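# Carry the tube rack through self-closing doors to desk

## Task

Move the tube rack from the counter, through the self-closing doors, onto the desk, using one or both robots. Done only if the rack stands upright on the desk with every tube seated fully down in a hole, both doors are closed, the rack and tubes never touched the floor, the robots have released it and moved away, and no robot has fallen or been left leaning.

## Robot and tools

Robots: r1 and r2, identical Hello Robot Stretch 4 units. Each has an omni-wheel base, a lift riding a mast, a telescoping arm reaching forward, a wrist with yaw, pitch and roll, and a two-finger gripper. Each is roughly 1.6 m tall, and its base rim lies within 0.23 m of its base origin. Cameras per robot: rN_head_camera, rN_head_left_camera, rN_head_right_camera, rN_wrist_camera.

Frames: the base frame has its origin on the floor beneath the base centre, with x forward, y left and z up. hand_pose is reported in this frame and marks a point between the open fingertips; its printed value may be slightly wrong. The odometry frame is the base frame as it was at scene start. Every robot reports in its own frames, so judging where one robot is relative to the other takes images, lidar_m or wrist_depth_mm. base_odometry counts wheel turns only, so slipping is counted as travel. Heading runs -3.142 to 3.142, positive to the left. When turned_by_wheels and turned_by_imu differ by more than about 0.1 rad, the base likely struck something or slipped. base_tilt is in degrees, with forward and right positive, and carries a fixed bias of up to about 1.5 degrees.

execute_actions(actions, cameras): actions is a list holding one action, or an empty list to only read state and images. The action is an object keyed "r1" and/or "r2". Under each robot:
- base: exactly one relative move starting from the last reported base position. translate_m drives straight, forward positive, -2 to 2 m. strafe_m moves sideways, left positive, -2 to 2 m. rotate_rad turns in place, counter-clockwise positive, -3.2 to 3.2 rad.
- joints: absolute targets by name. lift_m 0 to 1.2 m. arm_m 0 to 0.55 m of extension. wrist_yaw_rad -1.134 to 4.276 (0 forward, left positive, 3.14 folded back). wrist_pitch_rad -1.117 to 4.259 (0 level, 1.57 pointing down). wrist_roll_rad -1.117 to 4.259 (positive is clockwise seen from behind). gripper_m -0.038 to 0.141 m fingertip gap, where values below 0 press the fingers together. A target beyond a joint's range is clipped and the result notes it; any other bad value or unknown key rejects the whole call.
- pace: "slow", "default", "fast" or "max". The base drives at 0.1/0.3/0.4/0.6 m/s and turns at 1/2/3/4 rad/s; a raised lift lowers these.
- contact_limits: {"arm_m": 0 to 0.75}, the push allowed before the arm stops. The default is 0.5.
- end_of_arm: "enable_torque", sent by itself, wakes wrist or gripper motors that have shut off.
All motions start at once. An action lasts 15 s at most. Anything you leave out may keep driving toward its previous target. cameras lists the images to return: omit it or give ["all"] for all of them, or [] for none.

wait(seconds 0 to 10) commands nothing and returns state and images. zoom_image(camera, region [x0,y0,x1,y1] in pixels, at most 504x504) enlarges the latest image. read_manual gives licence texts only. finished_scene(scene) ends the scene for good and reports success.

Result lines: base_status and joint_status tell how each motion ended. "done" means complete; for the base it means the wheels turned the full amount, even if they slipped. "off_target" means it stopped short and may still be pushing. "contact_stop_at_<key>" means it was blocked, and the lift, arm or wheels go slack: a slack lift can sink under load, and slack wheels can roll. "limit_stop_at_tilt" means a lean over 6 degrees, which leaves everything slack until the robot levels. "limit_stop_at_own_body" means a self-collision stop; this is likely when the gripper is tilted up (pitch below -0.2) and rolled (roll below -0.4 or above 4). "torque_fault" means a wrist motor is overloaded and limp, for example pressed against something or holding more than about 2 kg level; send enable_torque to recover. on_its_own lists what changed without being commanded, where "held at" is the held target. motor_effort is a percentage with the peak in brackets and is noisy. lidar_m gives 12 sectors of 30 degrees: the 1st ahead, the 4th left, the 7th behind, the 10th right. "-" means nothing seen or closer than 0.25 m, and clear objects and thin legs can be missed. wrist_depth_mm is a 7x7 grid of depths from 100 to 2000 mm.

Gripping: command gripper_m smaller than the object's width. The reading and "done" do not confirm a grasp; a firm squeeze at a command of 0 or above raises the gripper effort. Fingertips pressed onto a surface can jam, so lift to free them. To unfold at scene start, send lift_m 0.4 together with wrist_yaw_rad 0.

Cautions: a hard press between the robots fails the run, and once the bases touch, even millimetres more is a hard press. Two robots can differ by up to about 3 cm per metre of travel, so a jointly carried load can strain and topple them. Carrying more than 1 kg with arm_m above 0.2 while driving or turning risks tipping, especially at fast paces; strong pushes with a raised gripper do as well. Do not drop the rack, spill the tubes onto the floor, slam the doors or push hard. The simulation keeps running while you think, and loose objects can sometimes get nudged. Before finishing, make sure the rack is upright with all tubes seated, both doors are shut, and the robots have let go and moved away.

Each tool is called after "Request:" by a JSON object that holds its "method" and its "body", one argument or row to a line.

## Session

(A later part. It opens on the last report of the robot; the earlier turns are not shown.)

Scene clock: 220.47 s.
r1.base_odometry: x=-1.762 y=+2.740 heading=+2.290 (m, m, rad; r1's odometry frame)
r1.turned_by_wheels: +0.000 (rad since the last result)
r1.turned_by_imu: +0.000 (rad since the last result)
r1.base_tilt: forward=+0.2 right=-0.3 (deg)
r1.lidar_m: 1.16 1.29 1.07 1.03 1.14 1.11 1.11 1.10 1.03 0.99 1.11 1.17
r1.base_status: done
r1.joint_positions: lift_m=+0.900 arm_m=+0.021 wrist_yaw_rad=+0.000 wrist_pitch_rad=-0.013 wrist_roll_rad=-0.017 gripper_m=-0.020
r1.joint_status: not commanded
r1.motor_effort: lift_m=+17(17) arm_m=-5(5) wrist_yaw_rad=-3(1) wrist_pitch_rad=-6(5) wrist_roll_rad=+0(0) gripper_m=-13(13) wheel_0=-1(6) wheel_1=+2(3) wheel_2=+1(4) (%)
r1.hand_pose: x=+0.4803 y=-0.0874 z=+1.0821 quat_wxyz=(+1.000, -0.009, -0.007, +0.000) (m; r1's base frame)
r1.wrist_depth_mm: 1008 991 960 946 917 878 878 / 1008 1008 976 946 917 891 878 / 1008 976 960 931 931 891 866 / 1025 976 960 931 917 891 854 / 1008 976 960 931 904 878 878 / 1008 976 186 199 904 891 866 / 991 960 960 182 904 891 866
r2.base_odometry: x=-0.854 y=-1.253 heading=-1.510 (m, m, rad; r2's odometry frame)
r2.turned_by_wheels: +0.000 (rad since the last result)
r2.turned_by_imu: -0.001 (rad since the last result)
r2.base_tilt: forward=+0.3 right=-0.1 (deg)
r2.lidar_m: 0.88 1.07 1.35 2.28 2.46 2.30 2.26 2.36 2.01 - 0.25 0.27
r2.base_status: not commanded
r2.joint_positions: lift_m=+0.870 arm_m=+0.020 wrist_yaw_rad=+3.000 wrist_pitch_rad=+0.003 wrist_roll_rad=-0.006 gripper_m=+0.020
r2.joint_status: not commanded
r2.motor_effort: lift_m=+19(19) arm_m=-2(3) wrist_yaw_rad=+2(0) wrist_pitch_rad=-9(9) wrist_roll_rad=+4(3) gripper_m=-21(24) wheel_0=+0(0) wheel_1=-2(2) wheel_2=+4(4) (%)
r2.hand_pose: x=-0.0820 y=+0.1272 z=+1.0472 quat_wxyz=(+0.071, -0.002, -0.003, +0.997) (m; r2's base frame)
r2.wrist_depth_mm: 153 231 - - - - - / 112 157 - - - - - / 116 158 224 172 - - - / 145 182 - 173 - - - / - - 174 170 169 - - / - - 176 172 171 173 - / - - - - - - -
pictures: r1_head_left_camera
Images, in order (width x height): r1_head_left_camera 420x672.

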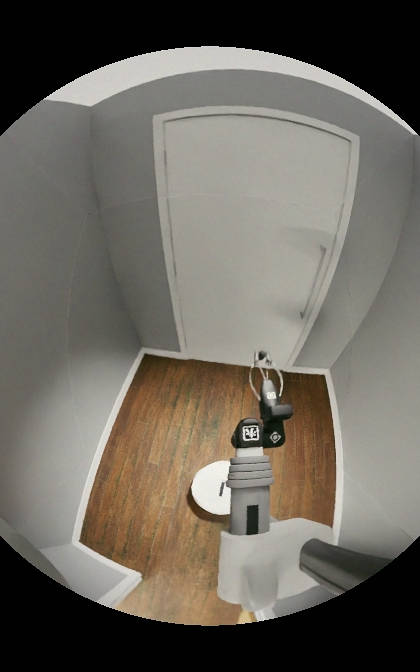

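Request:
{"method": "execute_actions", "body": {
  "actions": [
    {"r1":{"base":{"strafe_m":-0.48},"joints":{"gripper_m":0.1}}}
  ],
  "cameras": []
}}

Request:
{"method": "execute_actions", "body": {
  "actions": [
    {"r1":{"base":{"translate_m":0.27},"joints":{"arm_m":0.375}}}
  ],
  "cameras": ["r1_wrist_camera"]
}}

Request:
{"method": "execute_actions", "body": {
  "actions": [
    {"r1":{"joints":{"gripper_m":-0.038}}}
  ],
  "cameras": []
}}

Request:
{"method": "execute_actions", "body": {
  "actions": [
    {"r1":{"joints":{"arm_m":0.15},"pace":"slow"}}
  ],
  "cameras": []
}}

Request:
{"method": "execute_actions", "body": {
  "actions": [
    {"r1":{"base":{"strafe_m":0.05},"pace":"slow"}}
  ],
  "cameras": []
}}

Request:
{"method": "execute_actions", "body": {
  "actions": [
    {"r1":{"joints":{"arm_m":0.01},"pace":"slow"}}
  ],
  "cameras": []
}}

Request:
{"method": "execute_actions", "body": {
  "actions": [
    {"r1":{"base":{"strafe_m":0.08},"pace":"slow"}}
  ],
  "cameras": []
}}

Request:
{"method": "execute_actions", "body": {
  "actions": [
    {"r1":{"base":{"translate_m":-0.13},"pace":"slow"}}
  ],
  "cameras": ["r1_head_left_camera"]
}}

Scene clock: 225.50 s.
r1.base_odometry: x=-1.400 y=+3.056 heading=+2.290 (m, m, rad; r1's odometry frame)
r1.turned_by_wheels: +0.000 (rad since the last result)
r1.turned_by_imu: -0.003 (rad since the last result)
r1.base_tilt: forward=+0.2 right=-0.3 (deg)
r1.lidar_m: 1.07 1.22 1.54 1.51 1.43 1.50 1.08 0.72 0.54 0.53 0.59 0.92
r1.base_status: done
r1.joint_positions: lift_m=+0.900 arm_m=+0.021 wrist_yaw_rad=+0.000 wrist_pitch_rad=-0.013 wrist_roll_rad=-0.017 gripper_m=+0.100
r1.joint_status: all done
r1.motor_effort: lift_m=+17(17) arm_m=-5(5) wrist_yaw_rad=-3(2) wrist_pitch_rad=-4(5) wrist_roll_rad=+1(0) gripper_m=-3(12) wheel_0=-1(7) wheel_1=+1(7) wheel_2=+0(0) (%)
r1.hand_pose: x=+0.4803 y=-0.0874 z=+1.0821 quat_wxyz=(+1.000, -0.009, -0.007, +0.000) (m; r1's base frame)
r1.wrist_depth_mm: 960 917 904 878 866 842 820 / 946 917 891 878 831 842 842 / 946 891 878 866 866 842 820 / 960 904 917 866 854 854 820 / 960 946 891 878 854 831 809 / 931 931 878 866 198 842 820 / 931 931 917 151 854 831 820
r2.base_odometry: x=-0.854 y=-1.253 heading=-1.510 (m, m, rad; r2's odometry frame)
r2.turned_by_wheels: +0.000 (rad since the last result)
r2.turned_by_imu: -0.002 (rad since the last result)
r2.base_tilt: forward=+0.2 right=+0.0 (deg)
r2.lidar_m: 0.85 1.08 1.36 2.28 2.44 2.32 2.25 2.37 2.00 - 0.25 0.28
r2.base_status: not commanded
r2.joint_positions: lift_m=+0.870 arm_m=+0.020 wrist_yaw_rad=+3.000 wrist_pitch_rad=+0.003 wrist_roll_rad=-0.006 gripper_m=+0.020
r2.joint_status: not commanded
r2.motor_effort: lift_m=+19(19) arm_m=-3(2) wrist_yaw_rad=+2(1) wrist_pitch_rad=-9(9) wrist_roll_rad=+4(3) gripper_m=-22(22) wheel_0=+1(0) wheel_1=-2(2) wheel_2=+4(4) (%)
r2.hand_pose: x=-0.0820 y=+0.1272 z=+1.0472 quat_wxyz=(+0.071, -0.002, -0.003, +0.997) (m; r2's base frame)
r2.wrist_depth_mm: 153 232 - - - - - / 113 158 - - - - - / 116 158 224 172 - - - / 145 182 - 173 - - - / - - 174 170 169 - - / - - 175 172 171 174 - / - - - - - - -
pictures: none
No camera images: the call's "cameras" was empty. Leave "cameras" out to get every camera's image.

Scene clock: 227.87 s.
r1.base_odometry: x=-1.578 y=+3.259 heading=+2.290 (m, m, rad; r1's odometry frame)
r1.turned_by_wheels: +0.000 (rad since the last result)
r1.turned_by_imu: -0.002 (rad since the last result)
r1.base_tilt: forward=+0.1 right=-0.3 (deg)
r1.lidar_m: 0.80 0.91 1.41 1.47 1.61 1.61 1.35 0.73 0.59 0.56 0.64 0.83
r1.base_status: done
r1.joint_positions: lift_m=+0.900 arm_m=+0.374 wrist_yaw_rad=-0.014 wrist_pitch_rad=-0.014 wrist_roll_rad=-0.017 gripper_m=+0.100
r1.joint_status: all done
r1.on_its_own: wrist_yaw_rad is at rest, and its effort (+38) is outside its rest range (-13 to +13)
r1.motor_effort: lift_m=+17(17) arm_m=+6(2) wrist_yaw_rad=+38(42) wrist_pitch_rad=-4(4) wrist_roll_rad=+0(0) gripper_m=+0(2) wheel_0=+8(8) wheel_1=+3(6) wheel_2=-11(11) (%)
r1.hand_pose: x=+0.8320 y=-0.0915 z=+1.0823 quat_wxyz=(+1.000, -0.009, -0.007, -0.007) (m; r1's base frame)
r1.wrist_depth_mm: 264 258 253 249 244 226 235 / 264 258 253 246 244 226 235 / 266 258 253 246 244 225 234 / 264 258 253 246 243 225 234 / 264 258 252 246 243 224 233 / 263 257 251 245 193 224 234 / 264 255 253 155 243 223 233
r2.base_odometry: x=-0.854 y=-1.253 heading=-1.510 (m, m, rad; r2's odometry frame)
r2.turned_by_wheels: +0.000 (rad since the last result)
r2.turned_by_imu: -0.001 (rad since the last result)
r2.base_tilt: forward=+0.2 right=-0.1 (deg)
r2.lidar_m: 0.87 1.09 1.37 2.28 2.45 2.31 2.26 2.38 1.97 - 0.25 0.28
r2.base_status: not commanded
r2.joint_positions: lift_m=+0.870 arm_m=+0.020 wrist_yaw_rad=+3.000 wrist_pitch_rad=+0.003 wrist_roll_rad=-0.006 gripper_m=+0.020
r2.joint_status: not commanded
r2.motor_effort: lift_m=+19(19) arm_m=-2(2) wrist_yaw_rad=+0(0) wrist_pitch_rad=-9(10) wrist_roll_rad=+3(3) gripper_m=-21(20) wheel_0=+1(1) wheel_1=-2(1) wheel_2=+4(4) (%)
r2.hand_pose: x=-0.0820 y=+0.1272 z=+1.0472 quat_wxyz=(+0.071, -0.002, -0.003, +0.997) (m; r2's base frame)
r2.wrist_depth_mm: 153 232 - - - - - / 112 158 - - - - - / 116 158 224 173 - - - / 145 182 - 173 - - - / - - 173 170 170 - - / - - 175 172 171 173 - / - - - - - - -
pictures: r1_wrist_camera
Images, in order (width x height): r1_wrist_camera 616x392.

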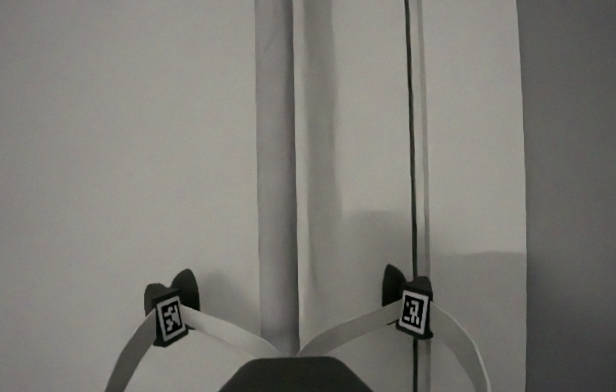

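Scene clock: 229.93 s.
r1.base_odometry: x=-1.578 y=+3.259 heading=+2.290 (m, m, rad; r1's odometry frame)
r1.turned_by_wheels: +0.000 (rad since the last result)
r1.turned_by_imu: -0.001 (rad since the last result)
r1.base_tilt: forward=+0.2 right=-0.3 (deg)
r1.lidar_m: 0.77 0.93 1.38 1.48 1.61 1.61 1.34 0.74 0.59 0.57 0.61 0.86
r1.base_status: not commanded
r1.joint_positions: lift_m=+0.900 arm_m=+0.374 wrist_yaw_rad=+0.001 wrist_pitch_rad=-0.014 wrist_roll_rad=-0.017 gripper_m=-0.037
r1.joint_status: all done
r1.motor_effort: lift_m=+17(17) arm_m=+3(6) wrist_yaw_rad=-6(48) wrist_pitch_rad=-4(4) wrist_roll_rad=+0(0) gripper_m=-18(19) wheel_0=-2(8) wheel_1=-1(3) wheel_2=-1(13) (%)
r1.hand_pose: x=+0.8339 y=-0.0871 z=+1.0822 quat_wxyz=(+1.000, -0.009, -0.007, +0.001) (m; r1's base frame)
r1.wrist_depth_mm: 262 255 249 241 238 219 229 / 260 255 248 241 237 220 229 / 263 255 248 241 238 220 227 / 260 255 248 240 237 220 228 / 260 255 248 241 237 219 229 / 262 254 183 181 235 220 226 / 260 149 247 174 236 217 228
r2.base_odometry: x=-0.854 y=-1.253 heading=-1.510 (m, m, rad; r2's odometry frame)
r2.turned_by_wheels: +0.000 (rad since the last result)
r2.turned_by_imu: -0.001 (rad since the last result)
r2.base_tilt: forward=+0.1 right=-0.1 (deg)
r2.lidar_m: 0.87 1.07 1.35 2.29 2.46 2.30 2.26 2.38 1.99 - 0.25 0.27
r2.base_status: not commanded
r2.joint_positions: lift_m=+0.870 arm_m=+0.020 wrist_yaw_rad=+3.000 wrist_pitch_rad=+0.003 wrist_roll_rad=-0.006 gripper_m=+0.020
r2.joint_status: not commanded
r2.motor_effort: lift_m=+19(19) arm_m=-2(2) wrist_yaw_rad=+0(2) wrist_pitch_rad=-9(9) wrist_roll_rad=+4(4) gripper_m=-23(22) wheel_0=+0(1) wheel_1=-2(2) wheel_2=+4(4) (%)
r2.hand_pose: x=-0.0820 y=+0.1272 z=+1.0472 quat_wxyz=(+0.071, -0.002, -0.003, +0.997) (m; r2's base frame)
r2.wrist_depth_mm: 153 232 - - - - - / 112 158 - - - - - / 116 158 224 172 - - - / 145 182 - 173 - - - / - - 174 170 169 - - / - - 175 172 171 174 - / - - - - - - -
pictures: none
No camera images: the call's "cameras" was empty. Leave "cameras" out to get every camera's image.

Scene clock: 233.47 s.
torque_fault: r1.wrist_yaw_rad switched itself off since the last result.
r1.base_odometry: x=-1.578 y=+3.259 heading=+2.290 (m, m, rad; r1's odometry frame)
r1.turned_by_wheels: +0.000 (rad since the last result)
r1.turned_by_imu: -0.001 (rad since the last result)
r1.base_tilt: forward=+0.2 right=-0.3 (deg)
r1.lidar_m: 0.54 0.72 1.40 1.48 1.64 1.63 1.35 0.74 0.59 0.57 0.64 0.84
r1.base_status: not commanded
r1.joint_positions: lift_m=+0.900 arm_m=+0.151 wrist_yaw_rad=+0.252 wrist_pitch_rad=-0.013 wrist_roll_rad=-0.017 gripper_m=-0.037
r1.joint_status: all done
r1.on_its_own: wrist_yaw_rad is off since a torque_fault, until you send "end_of_arm": "enable_torque" (your +0.000 is given up)
r1.motor_effort: lift_m=+17(17) arm_m=-6(7) wrist_yaw_rad=+2(100) wrist_pitch_rad=-5(6) wrist_roll_rad=-2(3) gripper_m=-23(21) wheel_0=-1(22) wheel_1=-2(5) wheel_2=+0(21) (%)
r1.hand_pose: x=+0.6231 y=-0.0127 z=+1.0821 quat_wxyz=(+0.992, -0.007, -0.007, +0.126) (m; r1's base frame)
r1.wrist_depth_mm: 452 355 286 232 210 377 375 / 449 351 287 232 211 384 379 / 459 353 287 232 211 384 379 / 459 355 287 233 211 387 379 / 455 355 289 229 212 384 377 / 449 355 182 179 204 384 377 / 455 152 282 173 211 379 377
r2.base_odometry: x=-0.854 y=-1.253 heading=-1.510 (m, m, rad; r2's odometry frame)
r2.turned_by_wheels: +0.000 (rad since the last result)
r2.turned_by_imu: -0.001 (rad since the last result)
r2.base_tilt: forward=+0.2 right=-0.2 (deg)
r2.lidar_m: 0.89 1.10 1.38 2.29 2.46 2.30 2.27 2.37 2.00 - 0.25 0.27
r2.base_status: not commanded
r2.joint_positions: lift_m=+0.870 arm_m=+0.020 wrist_yaw_rad=+3.000 wrist_pitch_rad=+0.003 wrist_roll_rad=-0.006 gripper_m=+0.020
r2.joint_status: not commanded
r2.motor_effort: lift_m=+19(19) arm_m=-3(2) wrist_yaw_rad=+0(1) wrist_pitch_rad=-9(9) wrist_roll_rad=+4(4) gripper_m=-20(21) wheel_0=+1(1) wheel_1=-2(1) wheel_2=+4(4) (%)
r2.hand_pose: x=-0.0820 y=+0.1272 z=+1.0472 quat_wxyz=(+0.071, -0.002, -0.003, +0.997) (m; r2's base frame)
r2.wrist_depth_mm: 153 232 - - - - - / 112 158 - - - - - / 116 158 224 173 - - - / 145 182 - 173 - - - / - - 174 170 169 - - / - - 175 172 171 174 - / - - - - - - -
pictures: none
No camera images: the call's "cameras" was empty. Leave "cameras" out to get every camera's image.

Scene clock: 235.07 s.
r1.base_odometry: x=-1.616 y=+3.227 heading=+2.289 (m, m, rad; r1's odometry frame)
r1.turned_by_wheels: +0.000 (rad since the last result)
r1.turned_by_imu: -0.001 (rad since the last result)
r1.base_tilt: forward=+0.2 right=-0.2 (deg)
r1.lidar_m: 0.55 0.75 1.43 1.42 1.58 1.59 1.35 0.83 0.63 0.62 0.68 0.85
r1.base_status: done
r1.joint_positions: lift_m=+0.900 arm_m=+0.151 wrist_yaw_rad=+0.103 wrist_pitch_rad=-0.013 wrist_roll_rad=-0.017 gripper_m=-0.037
r1.joint_status: not commanded
r1.on_its_own: wrist_yaw_rad is off since a torque_fault, until you send "end_of_arm": "enable_torque" (your +0.000 is given up)
r1.motor_effort: lift_m=+17(17) arm_m=-5(6) wrist_yaw_rad=+0(1) wrist_pitch_rad=-6(5) wrist_roll_rad=-1(2) gripper_m=-21(24) wheel_0=-4(7) wheel_1=+0(5) wheel_2=-1(1) (%)
r1.hand_pose: x=+0.6177 y=-0.0574 z=+1.0821 quat_wxyz=(+0.999, -0.008, -0.007, +0.051) (m; r1's base frame)
r1.wrist_depth_mm: 368 320 278 236 224 418 415 / 368 320 278 238 224 421 415 / 370 315 279 237 224 418 418 / 370 319 277 238 224 413 418 / 370 320 279 237 224 413 415 / 370 322 200 181 215 413 415 / 370 151 276 176 224 413 413
r2.base_odometry: x=-0.854 y=-1.253 heading=-1.510 (m, m, rad; r2's odometry frame)
r2.turned_by_wheels: +0.000 (rad since the last result)
r2.turned_by_imu: -0.001 (rad since the last result)
r2.base_tilt: forward=+0.3 right=-0.1 (deg)
r2.lidar_m: 0.89 1.08 1.34 2.27 2.46 2.31 2.26 2.39 2.01 - 0.25 0.28
r2.base_status: not commanded
r2.joint_positions: lift_m=+0.870 arm_m=+0.020 wrist_yaw_rad=+3.000 wrist_pitch_rad=+0.003 wrist_roll_rad=-0.006 gripper_m=+0.020
r2.joint_status: not commanded
r2.motor_effort: lift_m=+19(19) arm_m=-2(2) wrist_yaw_rad=-1(1) wrist_pitch_rad=-9(9) wrist_roll_rad=+4(3) gripper_m=-20(22) wheel_0=+1(0) wheel_1=-2(2) wheel_2=+4(4) (%)
r2.hand_pose: x=-0.0820 y=+0.1272 z=+1.0472 quat_wxyz=(+0.071, -0.002, -0.003, +0.997) (m; r2's base frame)
r2.wrist_depth_mm: 153 233 - - - - - / 112 157 - - - - - / 116 158 224 172 - - - / 145 182 - 173 - - - / - - 173 170 169 - - / - - 176 172 171 174 - / - - - - - - -
pictures: none
No camera images: the call's "cameras" was empty. Leave "cameras" out to get every camera's image.

Scene clock: 237.77 s.
r1.base_odometry: x=-1.616 y=+3.227 heading=+2.290 (m, m, rad; r1's odometry frame)
r1.turned_by_wheels: +0.000 (rad since the last result)
r1.turned_by_imu: -0.001 (rad since the last result)
r1.base_tilt: forward=+0.2 right=-0.3 (deg)
r1.lidar_m: 0.43 0.59 1.40 1.43 1.56 1.58 1.34 0.81 0.62 0.62 0.69 0.84
r1.base_status: not commanded
r1.joint_positions: lift_m=+0.900 arm_m=+0.011 wrist_yaw_rad=+0.379 wrist_pitch_rad=-0.013 wrist_roll_rad=-0.017 gripper_m=-0.037
r1.joint_status: all done
r1.on_its_own: wrist_yaw_rad is off since a torque_fault, until you send "end_of_arm": "enable_torque" (your +0.000 is given up)
r1.motor_effort: lift_m=+17(17) arm_m=-7(8) wrist_yaw_rad=-1(1) wrist_pitch_rad=-7(7) wrist_roll_rad=-1(1) gripper_m=-20(21) wheel_0=-2(4) wheel_1=+0(1) wheel_2=+0(1) (%)
r1.hand_pose: x=+0.4824 y=+0.0256 z=+1.0820 quat_wxyz=(+0.982, -0.007, -0.008, +0.188) (m; r1's base frame)
r1.wrist_depth_mm: 1042 615 375 241 212 178 - / 1025 621 377 242 212 177 508 / 1060 615 377 243 213 174 484 / 1042 615 377 244 213 174 492 / 1025 621 375 244 213 175 508 / 1025 634 200 180 195 175 508 / 1025 151 366 176 213 169 512
r2.base_odometry: x=-0.854 y=-1.253 heading=-1.510 (m, m, rad; r2's odometry frame)
r2.turned_by_wheels: +0.000 (rad since the last result)
r2.turned_by_imu: -0.001 (rad since the last result)
r2.base_tilt: forward=+0.2 right=-0.1 (deg)
r2.lidar_m: 0.86 1.09 1.38 2.28 2.46 2.30 2.27 2.38 2.00 - 0.25 0.28
r2.base_status: not commanded
r2.joint_positions: lift_m=+0.870 arm_m=+0.020 wrist_yaw_rad=+3.000 wrist_pitch_rad=+0.003 wrist_roll_rad=-0.006 gripper_m=+0.020
r2.joint_status: not commanded
r2.motor_effort: lift_m=+19(19) arm_m=-2(3) wrist_yaw_rad=-1(1) wrist_pitch_rad=-9(9) wrist_roll_rad=+4(3) gripper_m=-21(20) wheel_0=+1(1) wheel_1=-2(2) wheel_2=+4(4) (%)
r2.hand_pose: x=-0.0820 y=+0.1272 z=+1.0472 quat_wxyz=(+0.071, -0.002, -0.003, +0.997) (m; r2's base frame)
r2.wrist_depth_mm: 153 232 - - - - - / 113 158 - - - - - / 116 158 223 173 - - - / 145 182 - 173 - - - / - - 173 170 169 - - / - - 175 172 171 174 - / - - - - - - -
pictures: none
No camera images: the call's "cameras" was empty. Leave "cameras" out to get every camera's image.

Scene clock: 239.70 s.
r1.base_odometry: x=-1.676 y=+3.174 heading=+2.289 (m, m, rad; r1's odometry frame)
r1.turned_by_wheels: +0.000 (rad since the last result)
r1.turned_by_imu: -0.001 (rad since the last result)
r1.base_tilt: forward=+0.2 right=-0.2 (deg)
r1.lidar_m: 0.41 0.65 1.38 1.35 1.48 1.54 1.33 0.91 0.71 0.68 0.76 0.46
r1.base_status: done
r1.joint_positions: lift_m=+0.900 arm_m=+0.011 wrist_yaw_rad=+0.097 wrist_pitch_rad=-0.013 wrist_roll_rad=-0.017 gripper_m=-0.037
r1.joint_status: not commanded
r1.on_its_own: wrist_yaw_rad is off since a torque_fault, until you send "end_of_arm": "enable_torque" (your +0.000 is given up)
r1.motor_effort: lift_m=+17(17) arm_m=-6(7) wrist_yaw_rad=-2(1) wrist_pitch_rad=-7(6) wrist_roll_rad=-1(1) gripper_m=-24(20) wheel_0=-3(12) wheel_1=+0(3) wheel_2=-1(3) (%)
r1.hand_pose: x=+0.4775 y=-0.0592 z=+1.0820 quat_wxyz=(+0.999, -0.008, -0.007, +0.048) (m; r1's base frame)
r1.wrist_depth_mm: 480 375 303 237 220 202 554 / 480 375 303 237 219 203 559 / 488 377 301 239 219 203 554 / 492 375 303 237 219 203 554 / 492 375 303 238 219 204 559 / 488 377 200 181 206 202 559 / 488 151 298 176 219 196 554
r2.base_odometry: x=-0.854 y=-1.253 heading=-1.510 (m, m, rad; r2's odometry frame)
r2.turned_by_wheels: +0.000 (rad since the last result)
r2.turned_by_imu: -0.001 (rad since the last result)
r2.base_tilt: forward=+0.3 right=-0.1 (deg)
r2.lidar_m: 0.89 1.07 1.36 2.28 2.46 2.31 2.26 2.37 2.00 - 0.25 0.29
r2.base_status: not commanded
r2.joint_positions: lift_m=+0.870 arm_m=+0.020 wrist_yaw_rad=+3.000 wrist_pitch_rad=+0.003 wrist_roll_rad=-0.006 gripper_m=+0.020
r2.joint_status: not commanded
r2.motor_effort: lift_m=+20(19) arm_m=-3(2) wrist_yaw_rad=+0(1) wrist_pitch_rad=-8(9) wrist_roll_rad=+4(3) gripper_m=-23(22) wheel_0=+0(1) wheel_1=-2(2) wheel_2=+4(4) (%)
r2.hand_pose: x=-0.0820 y=+0.1272 z=+1.0472 quat_wxyz=(+0.071, -0.002, -0.003, +0.997) (m; r2's base frame)
r2.wrist_depth_mm: 153 232 - - - - - / 112 157 - - - - - / 116 158 223 172 - - - / 145 182 - 173 - - - / - - 173 170 169 - - / - - 175 172 171 174 - / - - - - - - -
pictures: none
No camera images: the call's "cameras" was empty. Leave "cameras" out to get every camera's image.

Scene clock: 242.27 s.
r1.base_odometry: x=-1.591 y=+3.076 heading=+2.289 (m, m, rad; r1's odometry frame)
r1.turned_by_wheels: +0.000 (rad since the last result)
r1.turned_by_imu: +0.000 (rad since the last result)
r1.base_tilt: forward=+0.2 right=-0.3 (deg)
r1.lidar_m: 0.42 0.63 1.38 1.36 1.51 1.44 1.21 0.90 0.70 0.67 0.74 0.97
r1.base_status: done
r1.joint_positions: lift_m=+0.900 arm_m=+0.011 wrist_yaw_rad=+0.480 wrist_pitch_rad=-0.013 wrist_roll_rad=-0.017 gripper_m=-0.037
r1.joint_status: not commanded
r1.on_its_own: wrist_yaw_rad is off since a torque_fault, until you send "end_of_arm": "enable_torque" (your +0.000 is given up)
r1.motor_effort: lift_m=+17(17) arm_m=-6(6) wrist_yaw_rad=-1(1) wrist_pitch_rad=-6(6) wrist_roll_rad=-1(1) gripper_m=-20(26) wheel_0=-1(9) wheel_1=-2(1) wheel_2=+2(10) (%)
r1.hand_pose: x=+0.4782 y=+0.0555 z=+1.0821 quat_wxyz=(+0.971, -0.007, -0.008, +0.237) (m; r1's base frame)
r1.wrist_depth_mm: 1281 1255 661 259 208 153 - / 1308 1281 661 260 208 154 - / 1255 1255 676 263 211 155 - / 1229 1255 691 264 211 156 - / 1281 1281 691 265 212 156 - / 1255 1255 200 180 185 156 145 / 1281 151 615 176 213 144 145
r2.base_odometry: x=-0.854 y=-1.253 heading=-1.510 (m, m, rad; r2's odometry frame)
r2.turned_by_wheels: +0.000 (rad since the last result)
r2.turned_by_imu: -0.001 (rad since the last result)
r2.base_tilt: forward=+0.2 right=+0.0 (deg)
r2.lidar_m: 0.87 1.08 1.35 2.28 2.46 2.30 2.27 2.37 1.99 - 0.25 0.28
r2.base_status: not commanded
r2.joint_positions: lift_m=+0.870 arm_m=+0.020 wrist_yaw_rad=+3.000 wrist_pitch_rad=+0.003 wrist_roll_rad=-0.006 gripper_m=+0.020
r2.joint_status: not commanded
r2.motor_effort: lift_m=+19(19) arm_m=-2(2) wrist_yaw_rad=+1(0) wrist_pitch_rad=-9(9) wrist_roll_rad=+3(3) gripper_m=-21(23) wheel_0=+1(1) wheel_1=-2(2) wheel_2=+4(4) (%)
r2.hand_pose: x=-0.0820 y=+0.1272 z=+1.0472 quat_wxyz=(+0.071, -0.002, -0.003, +0.997) (m; r2's base frame)
r2.wrist_depth_mm: 153 232 - - - - - / 112 158 - - - - - / 116 158 224 172 - - - / 145 182 - 173 - - - / - - 174 170 169 - - / - - 175 172 171 174 - / - - - - - - -
pictures: r1_head_left_camera
Images, in order (width x height): r1_head_left_camera 420x672.

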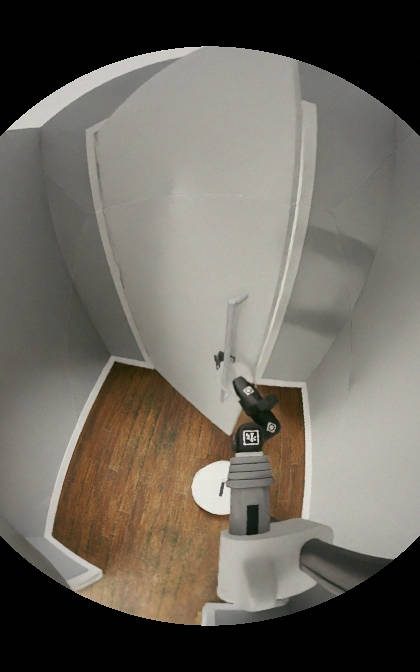

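Request:
{"method": "execute_actions", "body": {
  "actions": [
    {"r1":{"base":{"strafe_m":0.2},"pace":"slow"}}
  ],
  "cameras": []
}}

Request:
{"method": "execute_actions", "body": {
  "actions": [
    {"r1":{"base":{"translate_m":-0.13},"pace":"slow"}}
  ],
  "cameras": []
}}

Request:
{"method": "execute_actions", "body": {
  "actions": [
    {"r1":{"base":{"strafe_m":0.3},"pace":"slow"}}
  ],
  "cameras": []
}}

Request:
{"method": "execute_actions", "body": {
  "actions": [
    {"r1":{"base":{"translate_m":-0.06},"pace":"slow"}}
  ],
  "cameras": []
}}

Request:
{"method": "execute_actions", "body": {
  "actions": [
    {"r1":{"base":{"strafe_m":0.4},"pace":"slow"}}
  ],
  "cameras": ["r1_head_left_camera","r2_head_left_camera"]
}}

Scene clock: 246.83 s.
r1.base_odometry: x=-1.741 y=+2.945 heading=+2.288 (m, m, rad; r1's odometry frame)
r1.turned_by_wheels: -0.001 (rad since the last result)
r1.turned_by_imu: -0.002 (rad since the last result)
r1.base_tilt: forward=+0.2 right=-0.3 (deg)
r1.lidar_m: 0.52 0.84 1.18 1.17 1.29 1.32 1.22 1.15 0.90 0.87 0.98 0.41
r1.base_status: done
r1.joint_positions: lift_m=+0.900 arm_m=+0.011 wrist_yaw_rad=-0.176 wrist_pitch_rad=-0.013 wrist_roll_rad=-0.017 gripper_m=-0.037
r1.joint_status: not commanded
r1.on_its_own: wrist_yaw_rad is off since a torque_fault, until you send "end_of_arm": "enable_torque" (your +0.000 is given up)
r1.motor_effort: lift_m=+17(17) arm_m=-6(6) wrist_yaw_rad=+0(1) wrist_pitch_rad=-5(6) wrist_roll_rad=-1(1) gripper_m=-23(23) wheel_0=-4(11) wheel_1=-1(4) wheel_2=-2(3) (%)
r1.hand_pose: x=+0.4505 y=-0.1367 z=+1.0821 quat_wxyz=(+0.996, -0.009, -0.006, -0.088) (m; r1's base frame)
r1.wrist_depth_mm: 433 355 293 238 220 525 842 / 433 353 293 237 221 214 842 / 436 351 293 238 221 206 842 / 442 353 294 238 221 207 842 / 442 353 294 237 221 207 842 / 439 355 199 181 210 206 820 / 439 151 289 175 220 200 854
r2.base_odometry: x=-0.854 y=-1.253 heading=-1.510 (m, m, rad; r2's odometry frame)
r2.turned_by_wheels: +0.000 (rad since the last result)
r2.turned_by_imu: -0.002 (rad since the last result)
r2.base_tilt: forward=+0.3 right=+0.0 (deg)
r2.lidar_m: 0.89 1.08 1.35 2.28 2.45 2.29 2.27 2.39 2.01 - 0.25 0.26
r2.base_status: not commanded
r2.joint_positions: lift_m=+0.870 arm_m=+0.020 wrist_yaw_rad=+3.000 wrist_pitch_rad=+0.003 wrist_roll_rad=-0.006 gripper_m=+0.020
r2.joint_status: not commanded
r2.motor_effort: lift_m=+19(19) arm_m=-3(2) wrist_yaw_rad=+0(2) wrist_pitch_rad=-9(10) wrist_roll_rad=+4(3) gripper_m=-21(24) wheel_0=+0(1) wheel_1=-2(2) wheel_2=+4(4) (%)
r2.hand_pose: x=-0.0820 y=+0.1272 z=+1.0472 quat_wxyz=(+0.071, -0.002, -0.003, +0.997) (m; r2's base frame)
r2.wrist_depth_mm: 153 232 - - - - - / 112 158 - - - - - / 116 158 223 172 - - - / 145 182 - 173 - - - / - - 173 170 169 - - / - - 175 172 171 174 - / - - - - - - -
pictures: none
No camera images: the call's "cameras" was empty. Leave "cameras" out to get every camera's image.

Scene clock: 249.40 s.
r1.base_odometry: x=-1.656 y=+2.847 heading=+2.288 (m, m, rad; r1's odometry frame)
r1.turned_by_wheels: +0.000 (rad since the last result)
r1.turned_by_imu: +0.000 (rad since the last result)
r1.base_tilt: forward=+0.1 right=-0.3 (deg)
r1.lidar_m: 0.42 0.88 1.21 1.19 1.31 1.21 1.10 1.13 0.88 0.86 0.96 0.45
r1.base_status: done
r1.joint_positions: lift_m=+0.900 arm_m=+0.011 wrist_yaw_rad=+0.296 wrist_pitch_rad=-0.013 wrist_roll_rad=-0.017 gripper_m=-0.037
r1.joint_status: not commanded
r1.on_its_own: wrist_yaw_rad is off since a torque_fault, until you send "end_of_arm": "enable_torque" (your +0.000 is given up)
r1.motor_effort: lift_m=+17(17) arm_m=-5(5) wrist_yaw_rad=-1(1) wrist_pitch_rad=-5(6) wrist_roll_rad=-1(0) gripper_m=-20(24) wheel_0=-3(12) wheel_1=-3(0) wheel_2=+3(8) (%)
r1.hand_pose: x=+0.4833 y=+0.0005 z=+1.0821 quat_wxyz=(+0.989, -0.007, -0.008, +0.147) (m; r1's base frame)
r1.wrist_depth_mm: 1281 1205 759 262 209 151 145 / 1255 1229 750 266 210 153 145 / 1205 1205 759 266 211 154 - / 1229 1205 750 267 212 154 - / 1255 1182 798 270 213 155 - / 1205 1182 186 181 185 155 142 / 1255 151 676 176 213 143 143
r2.base_odometry: x=-0.854 y=-1.253 heading=-1.510 (m, m, rad; r2's odometry frame)
r2.turned_by_wheels: +0.000 (rad since the last result)
r2.turned_by_imu: -0.001 (rad since the last result)
r2.base_tilt: forward=+0.3 right=-0.2 (deg)
r2.lidar_m: 0.90 1.08 1.37 2.28 2.45 2.32 2.26 2.37 2.01 - 0.25 0.28
r2.base_status: not commanded
r2.joint_positions: lift_m=+0.870 arm_m=+0.020 wrist_yaw_rad=+3.000 wrist_pitch_rad=+0.003 wrist_roll_rad=-0.006 gripper_m=+0.020
r2.joint_status: not commanded
r2.motor_effort: lift_m=+19(19) arm_m=-3(2) wrist_yaw_rad=+1(1) wrist_pitch_rad=-9(9) wrist_roll_rad=+3(4) gripper_m=-24(24) wheel_0=+1(0) wheel_1=-2(2) wheel_2=+4(4) (%)
r2.hand_pose: x=-0.0820 y=+0.1272 z=+1.0472 quat_wxyz=(+0.071, -0.002, -0.003, +0.997) (m; r2's base frame)
r2.wrist_depth_mm: 153 232 - - - - - / 113 158 - - - - - / 116 158 224 172 - - - / 145 182 - 173 - - - / - - 173 170 169 - - / - - 175 172 171 174 - / - - - - - - -
pictures: none
No camera images: the call's "cameras" was empty. Leave "cameras" out to get every camera's image.

Scene clock: 253.53 s.
r1.base_odometry: x=-1.882 y=+2.650 heading=+2.288 (m, m, rad; r1's odometry frame)
r1.turned_by_wheels: +0.000 (rad since the last result)
r1.turned_by_imu: -0.002 (rad since the last result)
r1.base_tilt: forward=+0.2 right=-0.3 (deg)
r1.lidar_m: 0.56 1.14 0.89 0.89 0.98 1.07 1.42 1.17 1.18 1.15 1.29 0.39
r1.base_status: done
r1.joint_positions: lift_m=+0.900 arm_m=+0.011 wrist_yaw_rad=-0.423 wrist_pitch_rad=-0.013 wrist_roll_rad=-0.017 gripper_m=-0.037
r1.joint_status: not commanded
r1.on_its_own: wrist_yaw_rad is off since a torque_fault, until you send "end_of_arm": "enable_torque" (your +0.000 is given up)
r1.motor_effort: lift_m=+17(17) arm_m=-5(5) wrist_yaw_rad=-3(1) wrist_pitch_rad=-5(5) wrist_roll_rad=-1(1) gripper_m=-25(25) wheel_0=-4(10) wheel_1=-1(4) wheel_2=-1(2) (%)
r1.hand_pose: x=+0.4091 y=-0.1980 z=+1.0821 quat_wxyz=(+0.978, -0.010, -0.005, -0.210) (m; r1's base frame)
r1.wrist_depth_mm: 500 384 304 237 219 202 1182 / 500 382 304 237 217 202 1118 / 508 384 306 238 219 203 1160 / 517 382 306 239 218 203 1160 / 517 387 306 237 220 200 1182 / 504 387 200 181 206 200 1160 / 504 151 298 175 219 195 1182
r2.base_odometry: x=-0.854 y=-1.253 heading=-1.510 (m, m, rad; r2's odometry frame)
r2.turned_by_wheels: +0.000 (rad since the last result)
r2.turned_by_imu: -0.002 (rad since the last result)
r2.base_tilt: forward=+0.3 right=-0.1 (deg)
r2.lidar_m: 0.88 1.09 1.37 2.28 2.44 2.32 2.26 2.38 2.01 - 0.25 0.26
r2.base_status: not commanded
r2.joint_positions: lift_m=+0.870 arm_m=+0.020 wrist_yaw_rad=+3.000 wrist_pitch_rad=+0.003 wrist_roll_rad=-0.006 gripper_m=+0.020
r2.joint_status: not commanded
r2.motor_effort: lift_m=+19(19) arm_m=-3(2) wrist_yaw_rad=+1(1) wrist_pitch_rad=-9(10) wrist_roll_rad=+4(3) gripper_m=-23(23) wheel_0=+1(1) wheel_1=-2(2) wheel_2=+4(4) (%)
r2.hand_pose: x=-0.0820 y=+0.1272 z=+1.0472 quat_wxyz=(+0.071, -0.002, -0.003, +0.997) (m; r2's base frame)
r2.wrist_depth_mm: 153 232 - - - - - / 112 158 - - - - - / 116 158 224 172 - - - / 145 182 - 173 - - - / - - 173 170 169 - - / - - 175 172 171 174 - / - - - - - - -
pictures: none
No camera images: the call's "cameras" was empty. Leave "cameras" out to get every camera's image.

Scene clock: 255.37 s.
r1.base_odometry: x=-1.843 y=+2.605 heading=+2.288 (m, m, rad; r1's odometry frame)
r1.turned_by_wheels: +0.000 (rad since the last result)
r1.turned_by_imu: +0.000 (rad since the last result)
r1.base_tilt: forward=+0.2 right=-0.2 (deg)
r1.lidar_m: 0.55 1.15 0.91 0.89 0.98 1.01 1.38 1.10 1.17 1.16 1.26 0.41
r1.base_status: done
r1.joint_positions: lift_m=+0.900 arm_m=+0.011 wrist_yaw_rad=-0.184 wrist_pitch_rad=-0.013 wrist_roll_rad=-0.017 gripper_m=-0.037
r1.joint_status: not commanded
r1.on_its_own: wrist_yaw_rad is off since a torque_fault, until you send "end_of_arm": "enable_torque" (your +0.000 is given up)
r1.motor_effort: lift_m=+17(17) arm_m=-6(6) wrist_yaw_rad=-2(1) wrist_pitch_rad=-4(4) wrist_roll_rad=-1(1) gripper_m=-22(25) wheel_0=-5(10) wheel_1=-2(3) wheel_2=+5(7) (%)
r1.hand_pose: x=+0.4494 y=-0.1388 z=+1.0821 quat_wxyz=(+0.996, -0.009, -0.006, -0.092) (m; r1's base frame)
r1.wrist_depth_mm: 991 715 397 243 211 171 1098 / 991 715 397 244 211 172 1098 / 946 707 397 244 213 172 1098 / 960 723 399 246 213 172 1098 / 931 715 397 247 215 173 1098 / 946 741 186 181 194 173 1098 / 960 151 379 175 213 163 1078
r2.base_odometry: x=-0.854 y=-1.253 heading=-1.510 (m, m, rad; r2's odometry frame)
r2.turned_by_wheels: +0.000 (rad since the last result)
r2.turned_by_imu: -0.001 (rad since the last result)
r2.base_tilt: forward=+0.2 right=+0.0 (deg)
r2.lidar_m: 0.88 1.09 1.35 2.28 2.45 2.32 2.27 2.37 1.99 - 0.25 0.28
r2.base_status: not commanded
r2.joint_positions: lift_m=+0.870 arm_m=+0.020 wrist_yaw_rad=+3.000 wrist_pitch_rad=+0.003 wrist_roll_rad=-0.006 gripper_m=+0.020
r2.joint_status: not commanded
r2.motor_effort: lift_m=+19(19) arm_m=-2(3) wrist_yaw_rad=-1(0) wrist_pitch_rad=-9(9) wrist_roll_rad=+4(3) gripper_m=-21(20) wheel_0=+1(0) wheel_1=-2(1) wheel_2=+4(4) (%)
r2.hand_pose: x=-0.0820 y=+0.1272 z=+1.0472 quat_wxyz=(+0.071, -0.002, -0.003, +0.997) (m; r2's base frame)
r2.wrist_depth_mm: 153 232 - - - - - / 113 158 - - - - - / 116 158 224 172 - - - / 145 182 - 173 - - - / - - 173 170 170 - - / - - 176 172 171 174 - / - - - - - - -
pictures: none
No camera images: the call's "cameras" was empty. Leave "cameras" out to get every camera's image.

Scene clock: 260.50 s.
r1.base_odometry: x=-2.144 y=+2.342 heading=+2.287 (m, m, rad; r1's odometry frame)
r1.turned_by_wheels: +0.000 (rad since the last result)
r1.turned_by_imu: -0.002 (rad since the last result)
r1.base_tilt: forward=+0.2 right=-0.3 (deg)
r1.lidar_m: 0.89 0.64 0.50 0.48 0.56 0.83 0.90 1.32 1.53 1.54 0.38 0.37
r1.base_status: done
r1.joint_positions: lift_m=+0.900 arm_m=+0.011 wrist_yaw_rad=-0.568 wrist_pitch_rad=-0.013 wrist_roll_rad=-0.017 gripper_m=-0.037
r1.joint_status: not commanded
r1.on_its_own: wrist_yaw_rad is off since a torque_fault, until you send "end_of_arm": "enable_torque" (your +0.000 is given up)
r1.motor_effort: lift_m=+17(17) arm_m=-5(5) wrist_yaw_rad=+0(1) wrist_pitch_rad=-4(5) wrist_roll_rad=-1(1) gripper_m=-23(22) wheel_0=-3(8) wheel_1=+1(6) wheel_2=+2(3) (%)
r1.hand_pose: x=+0.3780 y=-0.2289 z=+1.0821 quat_wxyz=(+0.960, -0.010, -0.004, -0.280) (m; r1's base frame)
r1.wrist_depth_mm: 917 640 379 243 213 177 1366 / 931 634 379 244 213 174 1397 / 931 634 384 245 214 175 1397 / 931 627 382 244 214 175 1397 / 931 634 384 245 213 175 1366 / 931 647 186 181 195 174 1430 / 917 151 368 176 215 168 1366
r2.base_odometry: x=-0.854 y=-1.253 heading=-1.510 (m, m, rad; r2's odometry frame)
r2.turned_by_wheels: +0.000 (rad since the last result)
r2.turned_by_imu: -0.002 (rad since the last result)
r2.base_tilt: forward=+0.4 right=-0.1 (deg)
r2.lidar_m: 0.89 1.07 1.35 2.28 2.46 2.31 2.26 2.39 2.00 - 0.25 0.28
r2.base_status: not commanded
r2.joint_positions: lift_m=+0.870 arm_m=+0.020 wrist_yaw_rad=+3.000 wrist_pitch_rad=+0.003 wrist_roll_rad=-0.006 gripper_m=+0.020
r2.joint_status: not commanded
r2.motor_effort: lift_m=+19(19) arm_m=-2(3) wrist_yaw_rad=+1(1) wrist_pitch_rad=-9(9) wrist_roll_rad=+3(3) gripper_m=-22(21) wheel_0=+0(1) wheel_1=-2(2) wheel_2=+4(4) (%)
r2.hand_pose: x=-0.0820 y=+0.1272 z=+1.0472 quat_wxyz=(+0.071, -0.002, -0.003, +0.997) (m; r2's base frame)
r2.wrist_depth_mm: 153 232 - - - - - / 112 158 - - - - - / 116 158 224 172 - - - / 145 182 - 173 - - - / - - 173 170 169 - - / - - 175 172 171 174 - / - - - - - - -
pictures: r1_head_left_camera, r2_head_left_camera
Images, in order (width x height): r1_head_left_camera 420x672, r2_head_left_camera 420x672.

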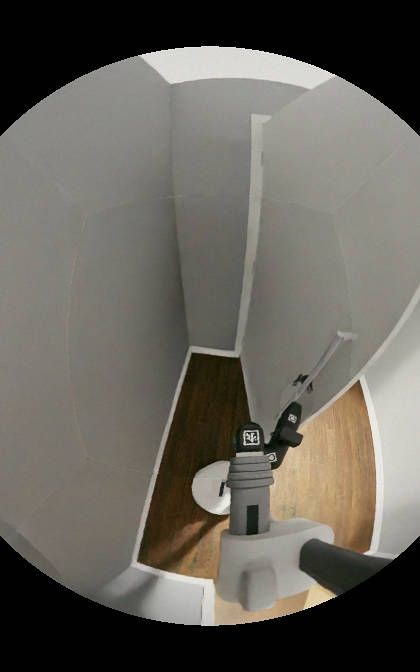

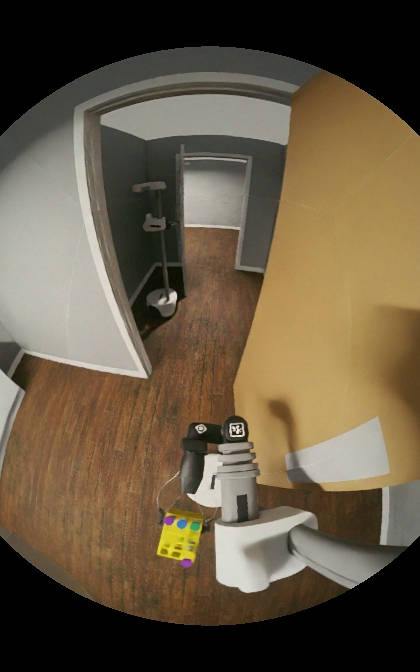

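Request:
{"method": "execute_actions", "body": {
  "actions": [
    {"r2":{"base":{"strafe_m":0.17}}}
  ],
  "cameras": []
}}

Request:
{"method": "execute_actions", "body": {
  "actions": [
    {"r2":{"base":{"translate_m":1.45}}}
  ],
  "cameras": []
}}

Request:
{"method": "execute_actions", "body": {
  "actions": [
    {"r2":{"base":{"strafe_m":-0.25}}}
  ],
  "cameras": ["r2_head_camera","r2_head_left_camera"]
}}

Scene clock: 263.93 s.
r1.base_odometry: x=-2.144 y=+2.342 heading=+2.287 (m, m, rad; r1's odometry frame)
r1.turned_by_wheels: +0.000 (rad since the last result)
r1.turned_by_imu: -0.001 (rad since the last result)
r1.base_tilt: forward=+0.2 right=-0.3 (deg)
r1.lidar_m: 0.85 0.62 0.51 0.50 0.53 0.86 0.89 1.33 1.54 1.55 0.38 0.36
r1.base_status: not commanded
r1.joint_positions: lift_m=+0.900 arm_m=+0.011 wrist_yaw_rad=-0.568 wrist_pitch_rad=-0.013 wrist_roll_rad=-0.017 gripper_m=-0.037
r1.joint_status: not commanded
r1.on_its_own: wrist_yaw_rad is off since a torque_fault, until you send "end_of_arm": "enable_torque" (your +0.000 is given up)
r1.motor_effort: lift_m=+17(17) arm_m=-5(5) wrist_yaw_rad=-2(1) wrist_pitch_rad=-5(5) wrist_roll_rad=-1(1) gripper_m=-21(21) wheel_0=-3(3) wheel_1=+1(1) wheel_2=+2(2) (%)
r1.hand_pose: x=+0.3780 y=-0.2289 z=+1.0821 quat_wxyz=(+0.960, -0.010, -0.004, -0.280) (m; r1's base frame)
r1.wrist_depth_mm: 931 634 379 243 213 177 1366 / 931 634 379 244 212 174 1397 / 931 634 379 244 214 174 1336 / 917 640 382 245 214 175 1336 / 931 634 379 245 214 175 1397 / 917 647 186 182 196 175 1430 / 931 150 368 176 215 167 1308
r2.base_odometry: x=-0.684 y=-1.243 heading=-1.510 (m, m, rad; r2's odometry frame)
r2.turned_by_wheels: +0.000 (rad since the last result)
r2.turned_by_imu: +0.000 (rad since the last result)
r2.base_tilt: forward=+0.3 right=-0.1 (deg)
r2.lidar_m: 1.80 0.99 1.38 2.11 2.28 2.28 2.24 2.39 1.96 1.98 0.25 0.35
r2.base_status: done
r2.joint_positions: lift_m=+0.870 arm_m=+0.020 wrist_yaw_rad=+3.000 wrist_pitch_rad=+0.003 wrist_roll_rad=-0.006 gripper_m=+0.020
r2.joint_status: not commanded
r2.motor_effort: lift_m=+19(19) arm_m=-2(3) wrist_yaw_rad=-1(2) wrist_pitch_rad=-8(9) wrist_roll_rad=+2(4) gripper_m=-23(24) wheel_0=+1(5) wheel_1=-3(8) wheel_2=+3(3) (%)
r2.hand_pose: x=-0.0819 y=+0.1273 z=+1.0472 quat_wxyz=(+0.071, -0.002, -0.003, +0.997) (m; r2's base frame)
r2.wrist_depth_mm: 153 232 - - - - - / 113 158 - - - - - / 116 158 233 174 - - - / 145 182 - 173 - - - / - - 173 170 169 - - / - - 175 172 171 174 - / - - - - - - -
pictures: none
No camera images: the call's "cameras" was empty. Leave "cameras" out to get every camera's image.

Scene clock: 270.27 s.
r1.base_odometry: x=-2.144 y=+2.342 heading=+2.287 (m, m, rad; r1's odometry frame)
r1.turned_by_wheels: +0.000 (rad since the last result)
r1.turned_by_imu: -0.002 (rad since the last result)
r1.base_tilt: forward=+0.2 right=-0.2 (deg)
r1.lidar_m: 0.86 0.66 0.52 0.49 0.54 0.86 0.90 0.43 0.44 1.55 0.37 0.36
r1.base_status: not commanded
r1.joint_positions: lift_m=+0.900 arm_m=+0.011 wrist_yaw_rad=-0.568 wrist_pitch_rad=-0.013 wrist_roll_rad=-0.017 gripper_m=-0.037
r1.joint_status: not commanded
r1.on_its_own: wrist_yaw_rad is off since a torque_fault, until you send "end_of_arm": "enable_torque" (your +0.000 is given up)
r1.motor_effort: lift_m=+17(17) arm_m=-5(5) wrist_yaw_rad=-3(1) wrist_pitch_rad=-5(6) wrist_roll_rad=-1(1) gripper_m=-26(23) wheel_0=-3(3) wheel_1=+1(1) wheel_2=+2(2) (%)
r1.hand_pose: x=+0.3780 y=-0.2289 z=+1.0821 quat_wxyz=(+0.960, -0.010, -0.004, -0.280) (m; r1's base frame)
r1.wrist_depth_mm: 931 640 382 243 212 177 1336 / 931 640 382 243 213 175 1366 / 931 634 379 245 214 174 1397 / 931 634 379 245 214 175 1430 / 917 647 382 245 214 175 1397 / 931 654 186 181 195 175 1397 / 917 151 366 176 215 168 1366
r2.base_odometry: x=-0.595 y=-2.690 heading=-1.509 (m, m, rad; r2's odometry frame)
r2.turned_by_wheels: +0.000 (rad since the last result)
r2.turned_by_imu: -0.011 (rad since the last result)
r2.base_tilt: forward=+0.3 right=-0.1 (deg)
r2.lidar_m: 0.81 0.44 0.45 0.96 0.56 0.50 0.50 0.53 0.61 1.06 1.14 1.68
r2.base_status: done
r2.joint_positions: lift_m=+0.870 arm_m=+0.020 wrist_yaw_rad=+3.000 wrist_pitch_rad=+0.003 wrist_roll_rad=-0.006 gripper_m=+0.020
r2.joint_status: not commanded
r2.motor_effort: lift_m=+19(19) arm_m=-2(2) wrist_yaw_rad=+1(1) wrist_pitch_rad=-9(10) wrist_roll_rad=+3(4) gripper_m=-22(22) wheel_0=+1(4) wheel_1=+1(4) wheel_2=+0(11) (%)
r2.hand_pose: x=-0.0819 y=+0.1273 z=+1.0471 quat_wxyz=(+0.071, -0.002, -0.003, +0.997) (m; r2's base frame)
r2.wrist_depth_mm: 153 232 627 640 647 574 574 / 112 158 634 640 647 574 580 / 116 158 224 173 654 574 585 / 145 182 634 173 654 580 580 / 627 634 173 170 169 580 591 / 627 634 175 172 171 174 597 / 627 640 647 - 661 585 597
pictures: none
No camera images: the call's "cameras" was empty. Leave "cameras" out to get every camera's image.

Scene clock: 272.40 s.
r1.base_odometry: x=-2.144 y=+2.342 heading=+2.287 (m, m, rad; r1's odometry frame)
r1.turned_by_wheels: +0.000 (rad since the last result)
r1.turned_by_imu: -0.001 (rad since the last result)
r1.base_tilt: forward=+0.2 right=-0.2 (deg)
r1.lidar_m: 0.87 0.67 0.51 0.49 0.55 0.84 0.90 0.65 0.64 1.56 0.38 0.37
r1.base_status: not commanded
r1.joint_positions: lift_m=+0.900 arm_m=+0.011 wrist_yaw_rad=-0.568 wrist_pitch_rad=-0.013 wrist_roll_rad=-0.017 gripper_m=-0.037
r1.joint_status: not commanded
r1.on_its_own: wrist_yaw_rad is off since a torque_fault, until you send "end_of_arm": "enable_torque" (your +0.000 is given up)
r1.motor_effort: lift_m=+17(17) arm_m=-6(5) wrist_yaw_rad=+0(1) wrist_pitch_rad=-5(5) wrist_roll_rad=-1(1) gripper_m=-23(19) wheel_0=-3(3) wheel_1=+1(1) wheel_2=+2(2) (%)
r1.hand_pose: x=+0.3780 y=-0.2289 z=+1.0821 quat_wxyz=(+0.960, -0.010, -0.004, -0.280) (m; r1's base frame)
r1.wrist_depth_mm: 931 640 379 243 212 177 1397 / 917 640 379 244 213 175 1397 / 931 634 379 244 214 174 1366 / 931 634 382 245 214 175 1430 / 931 640 382 246 214 176 1397 / 931 647 186 181 196 175 1397 / 917 151 366 176 214 167 1366
r2.base_odometry: x=-0.845 y=-2.705 heading=-1.509 (m, m, rad; r2's odometry frame)
r2.turned_by_wheels: +0.000 (rad since the last result)
r2.turned_by_imu: -0.002 (rad since the last result)
r2.base_tilt: forward=+0.3 right=-0.3 (deg)
r2.lidar_m: 1.77 0.67 0.63 1.21 0.71 0.52 0.51 0.48 0.67 0.82 0.87 1.30
r2.base_status: done
r2.joint_positions: lift_m=+0.870 arm_m=+0.020 wrist_yaw_rad=+3.000 wrist_pitch_rad=+0.003 wrist_roll_rad=-0.006 gripper_m=+0.020
r2.joint_status: not commanded
r2.motor_effort: lift_m=+19(18) arm_m=-2(3) wrist_yaw_rad=+0(1) wrist_pitch_rad=-9(9) wrist_roll_rad=+4(3) gripper_m=-25(21) wheel_0=-1(7) wheel_1=+1(7) wheel_2=+0(0) (%)
r2.hand_pose: x=-0.0819 y=+0.1272 z=+1.0471 quat_wxyz=(+0.071, -0.002, -0.003, +0.997) (m; r2's base frame)
r2.wrist_depth_mm: 153 232 654 661 668 676 661 / 112 158 647 661 668 683 668 / 116 158 259 172 668 683 668 / 145 182 654 173 676 683 676 / 569 654 173 170 169 683 683 / 569 621 175 173 171 174 683 / 564 661 668 - 683 699 683
pictures: r2_head_camera, r2_head_left_camera
Images, in order (width x height): r2_head_camera 420x560, r2_head_left_camera 420x672.

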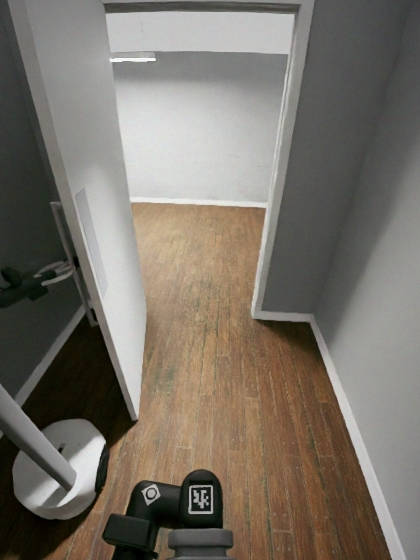

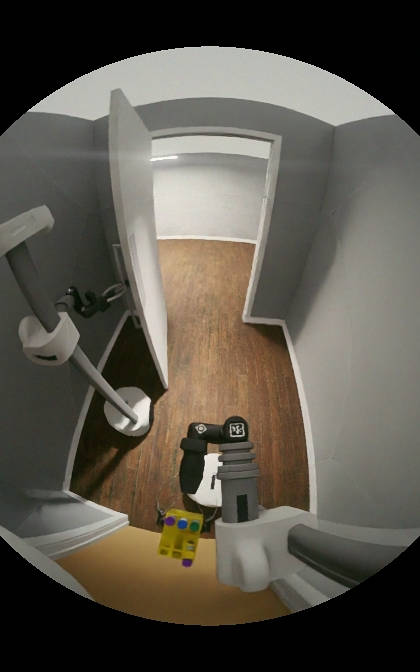

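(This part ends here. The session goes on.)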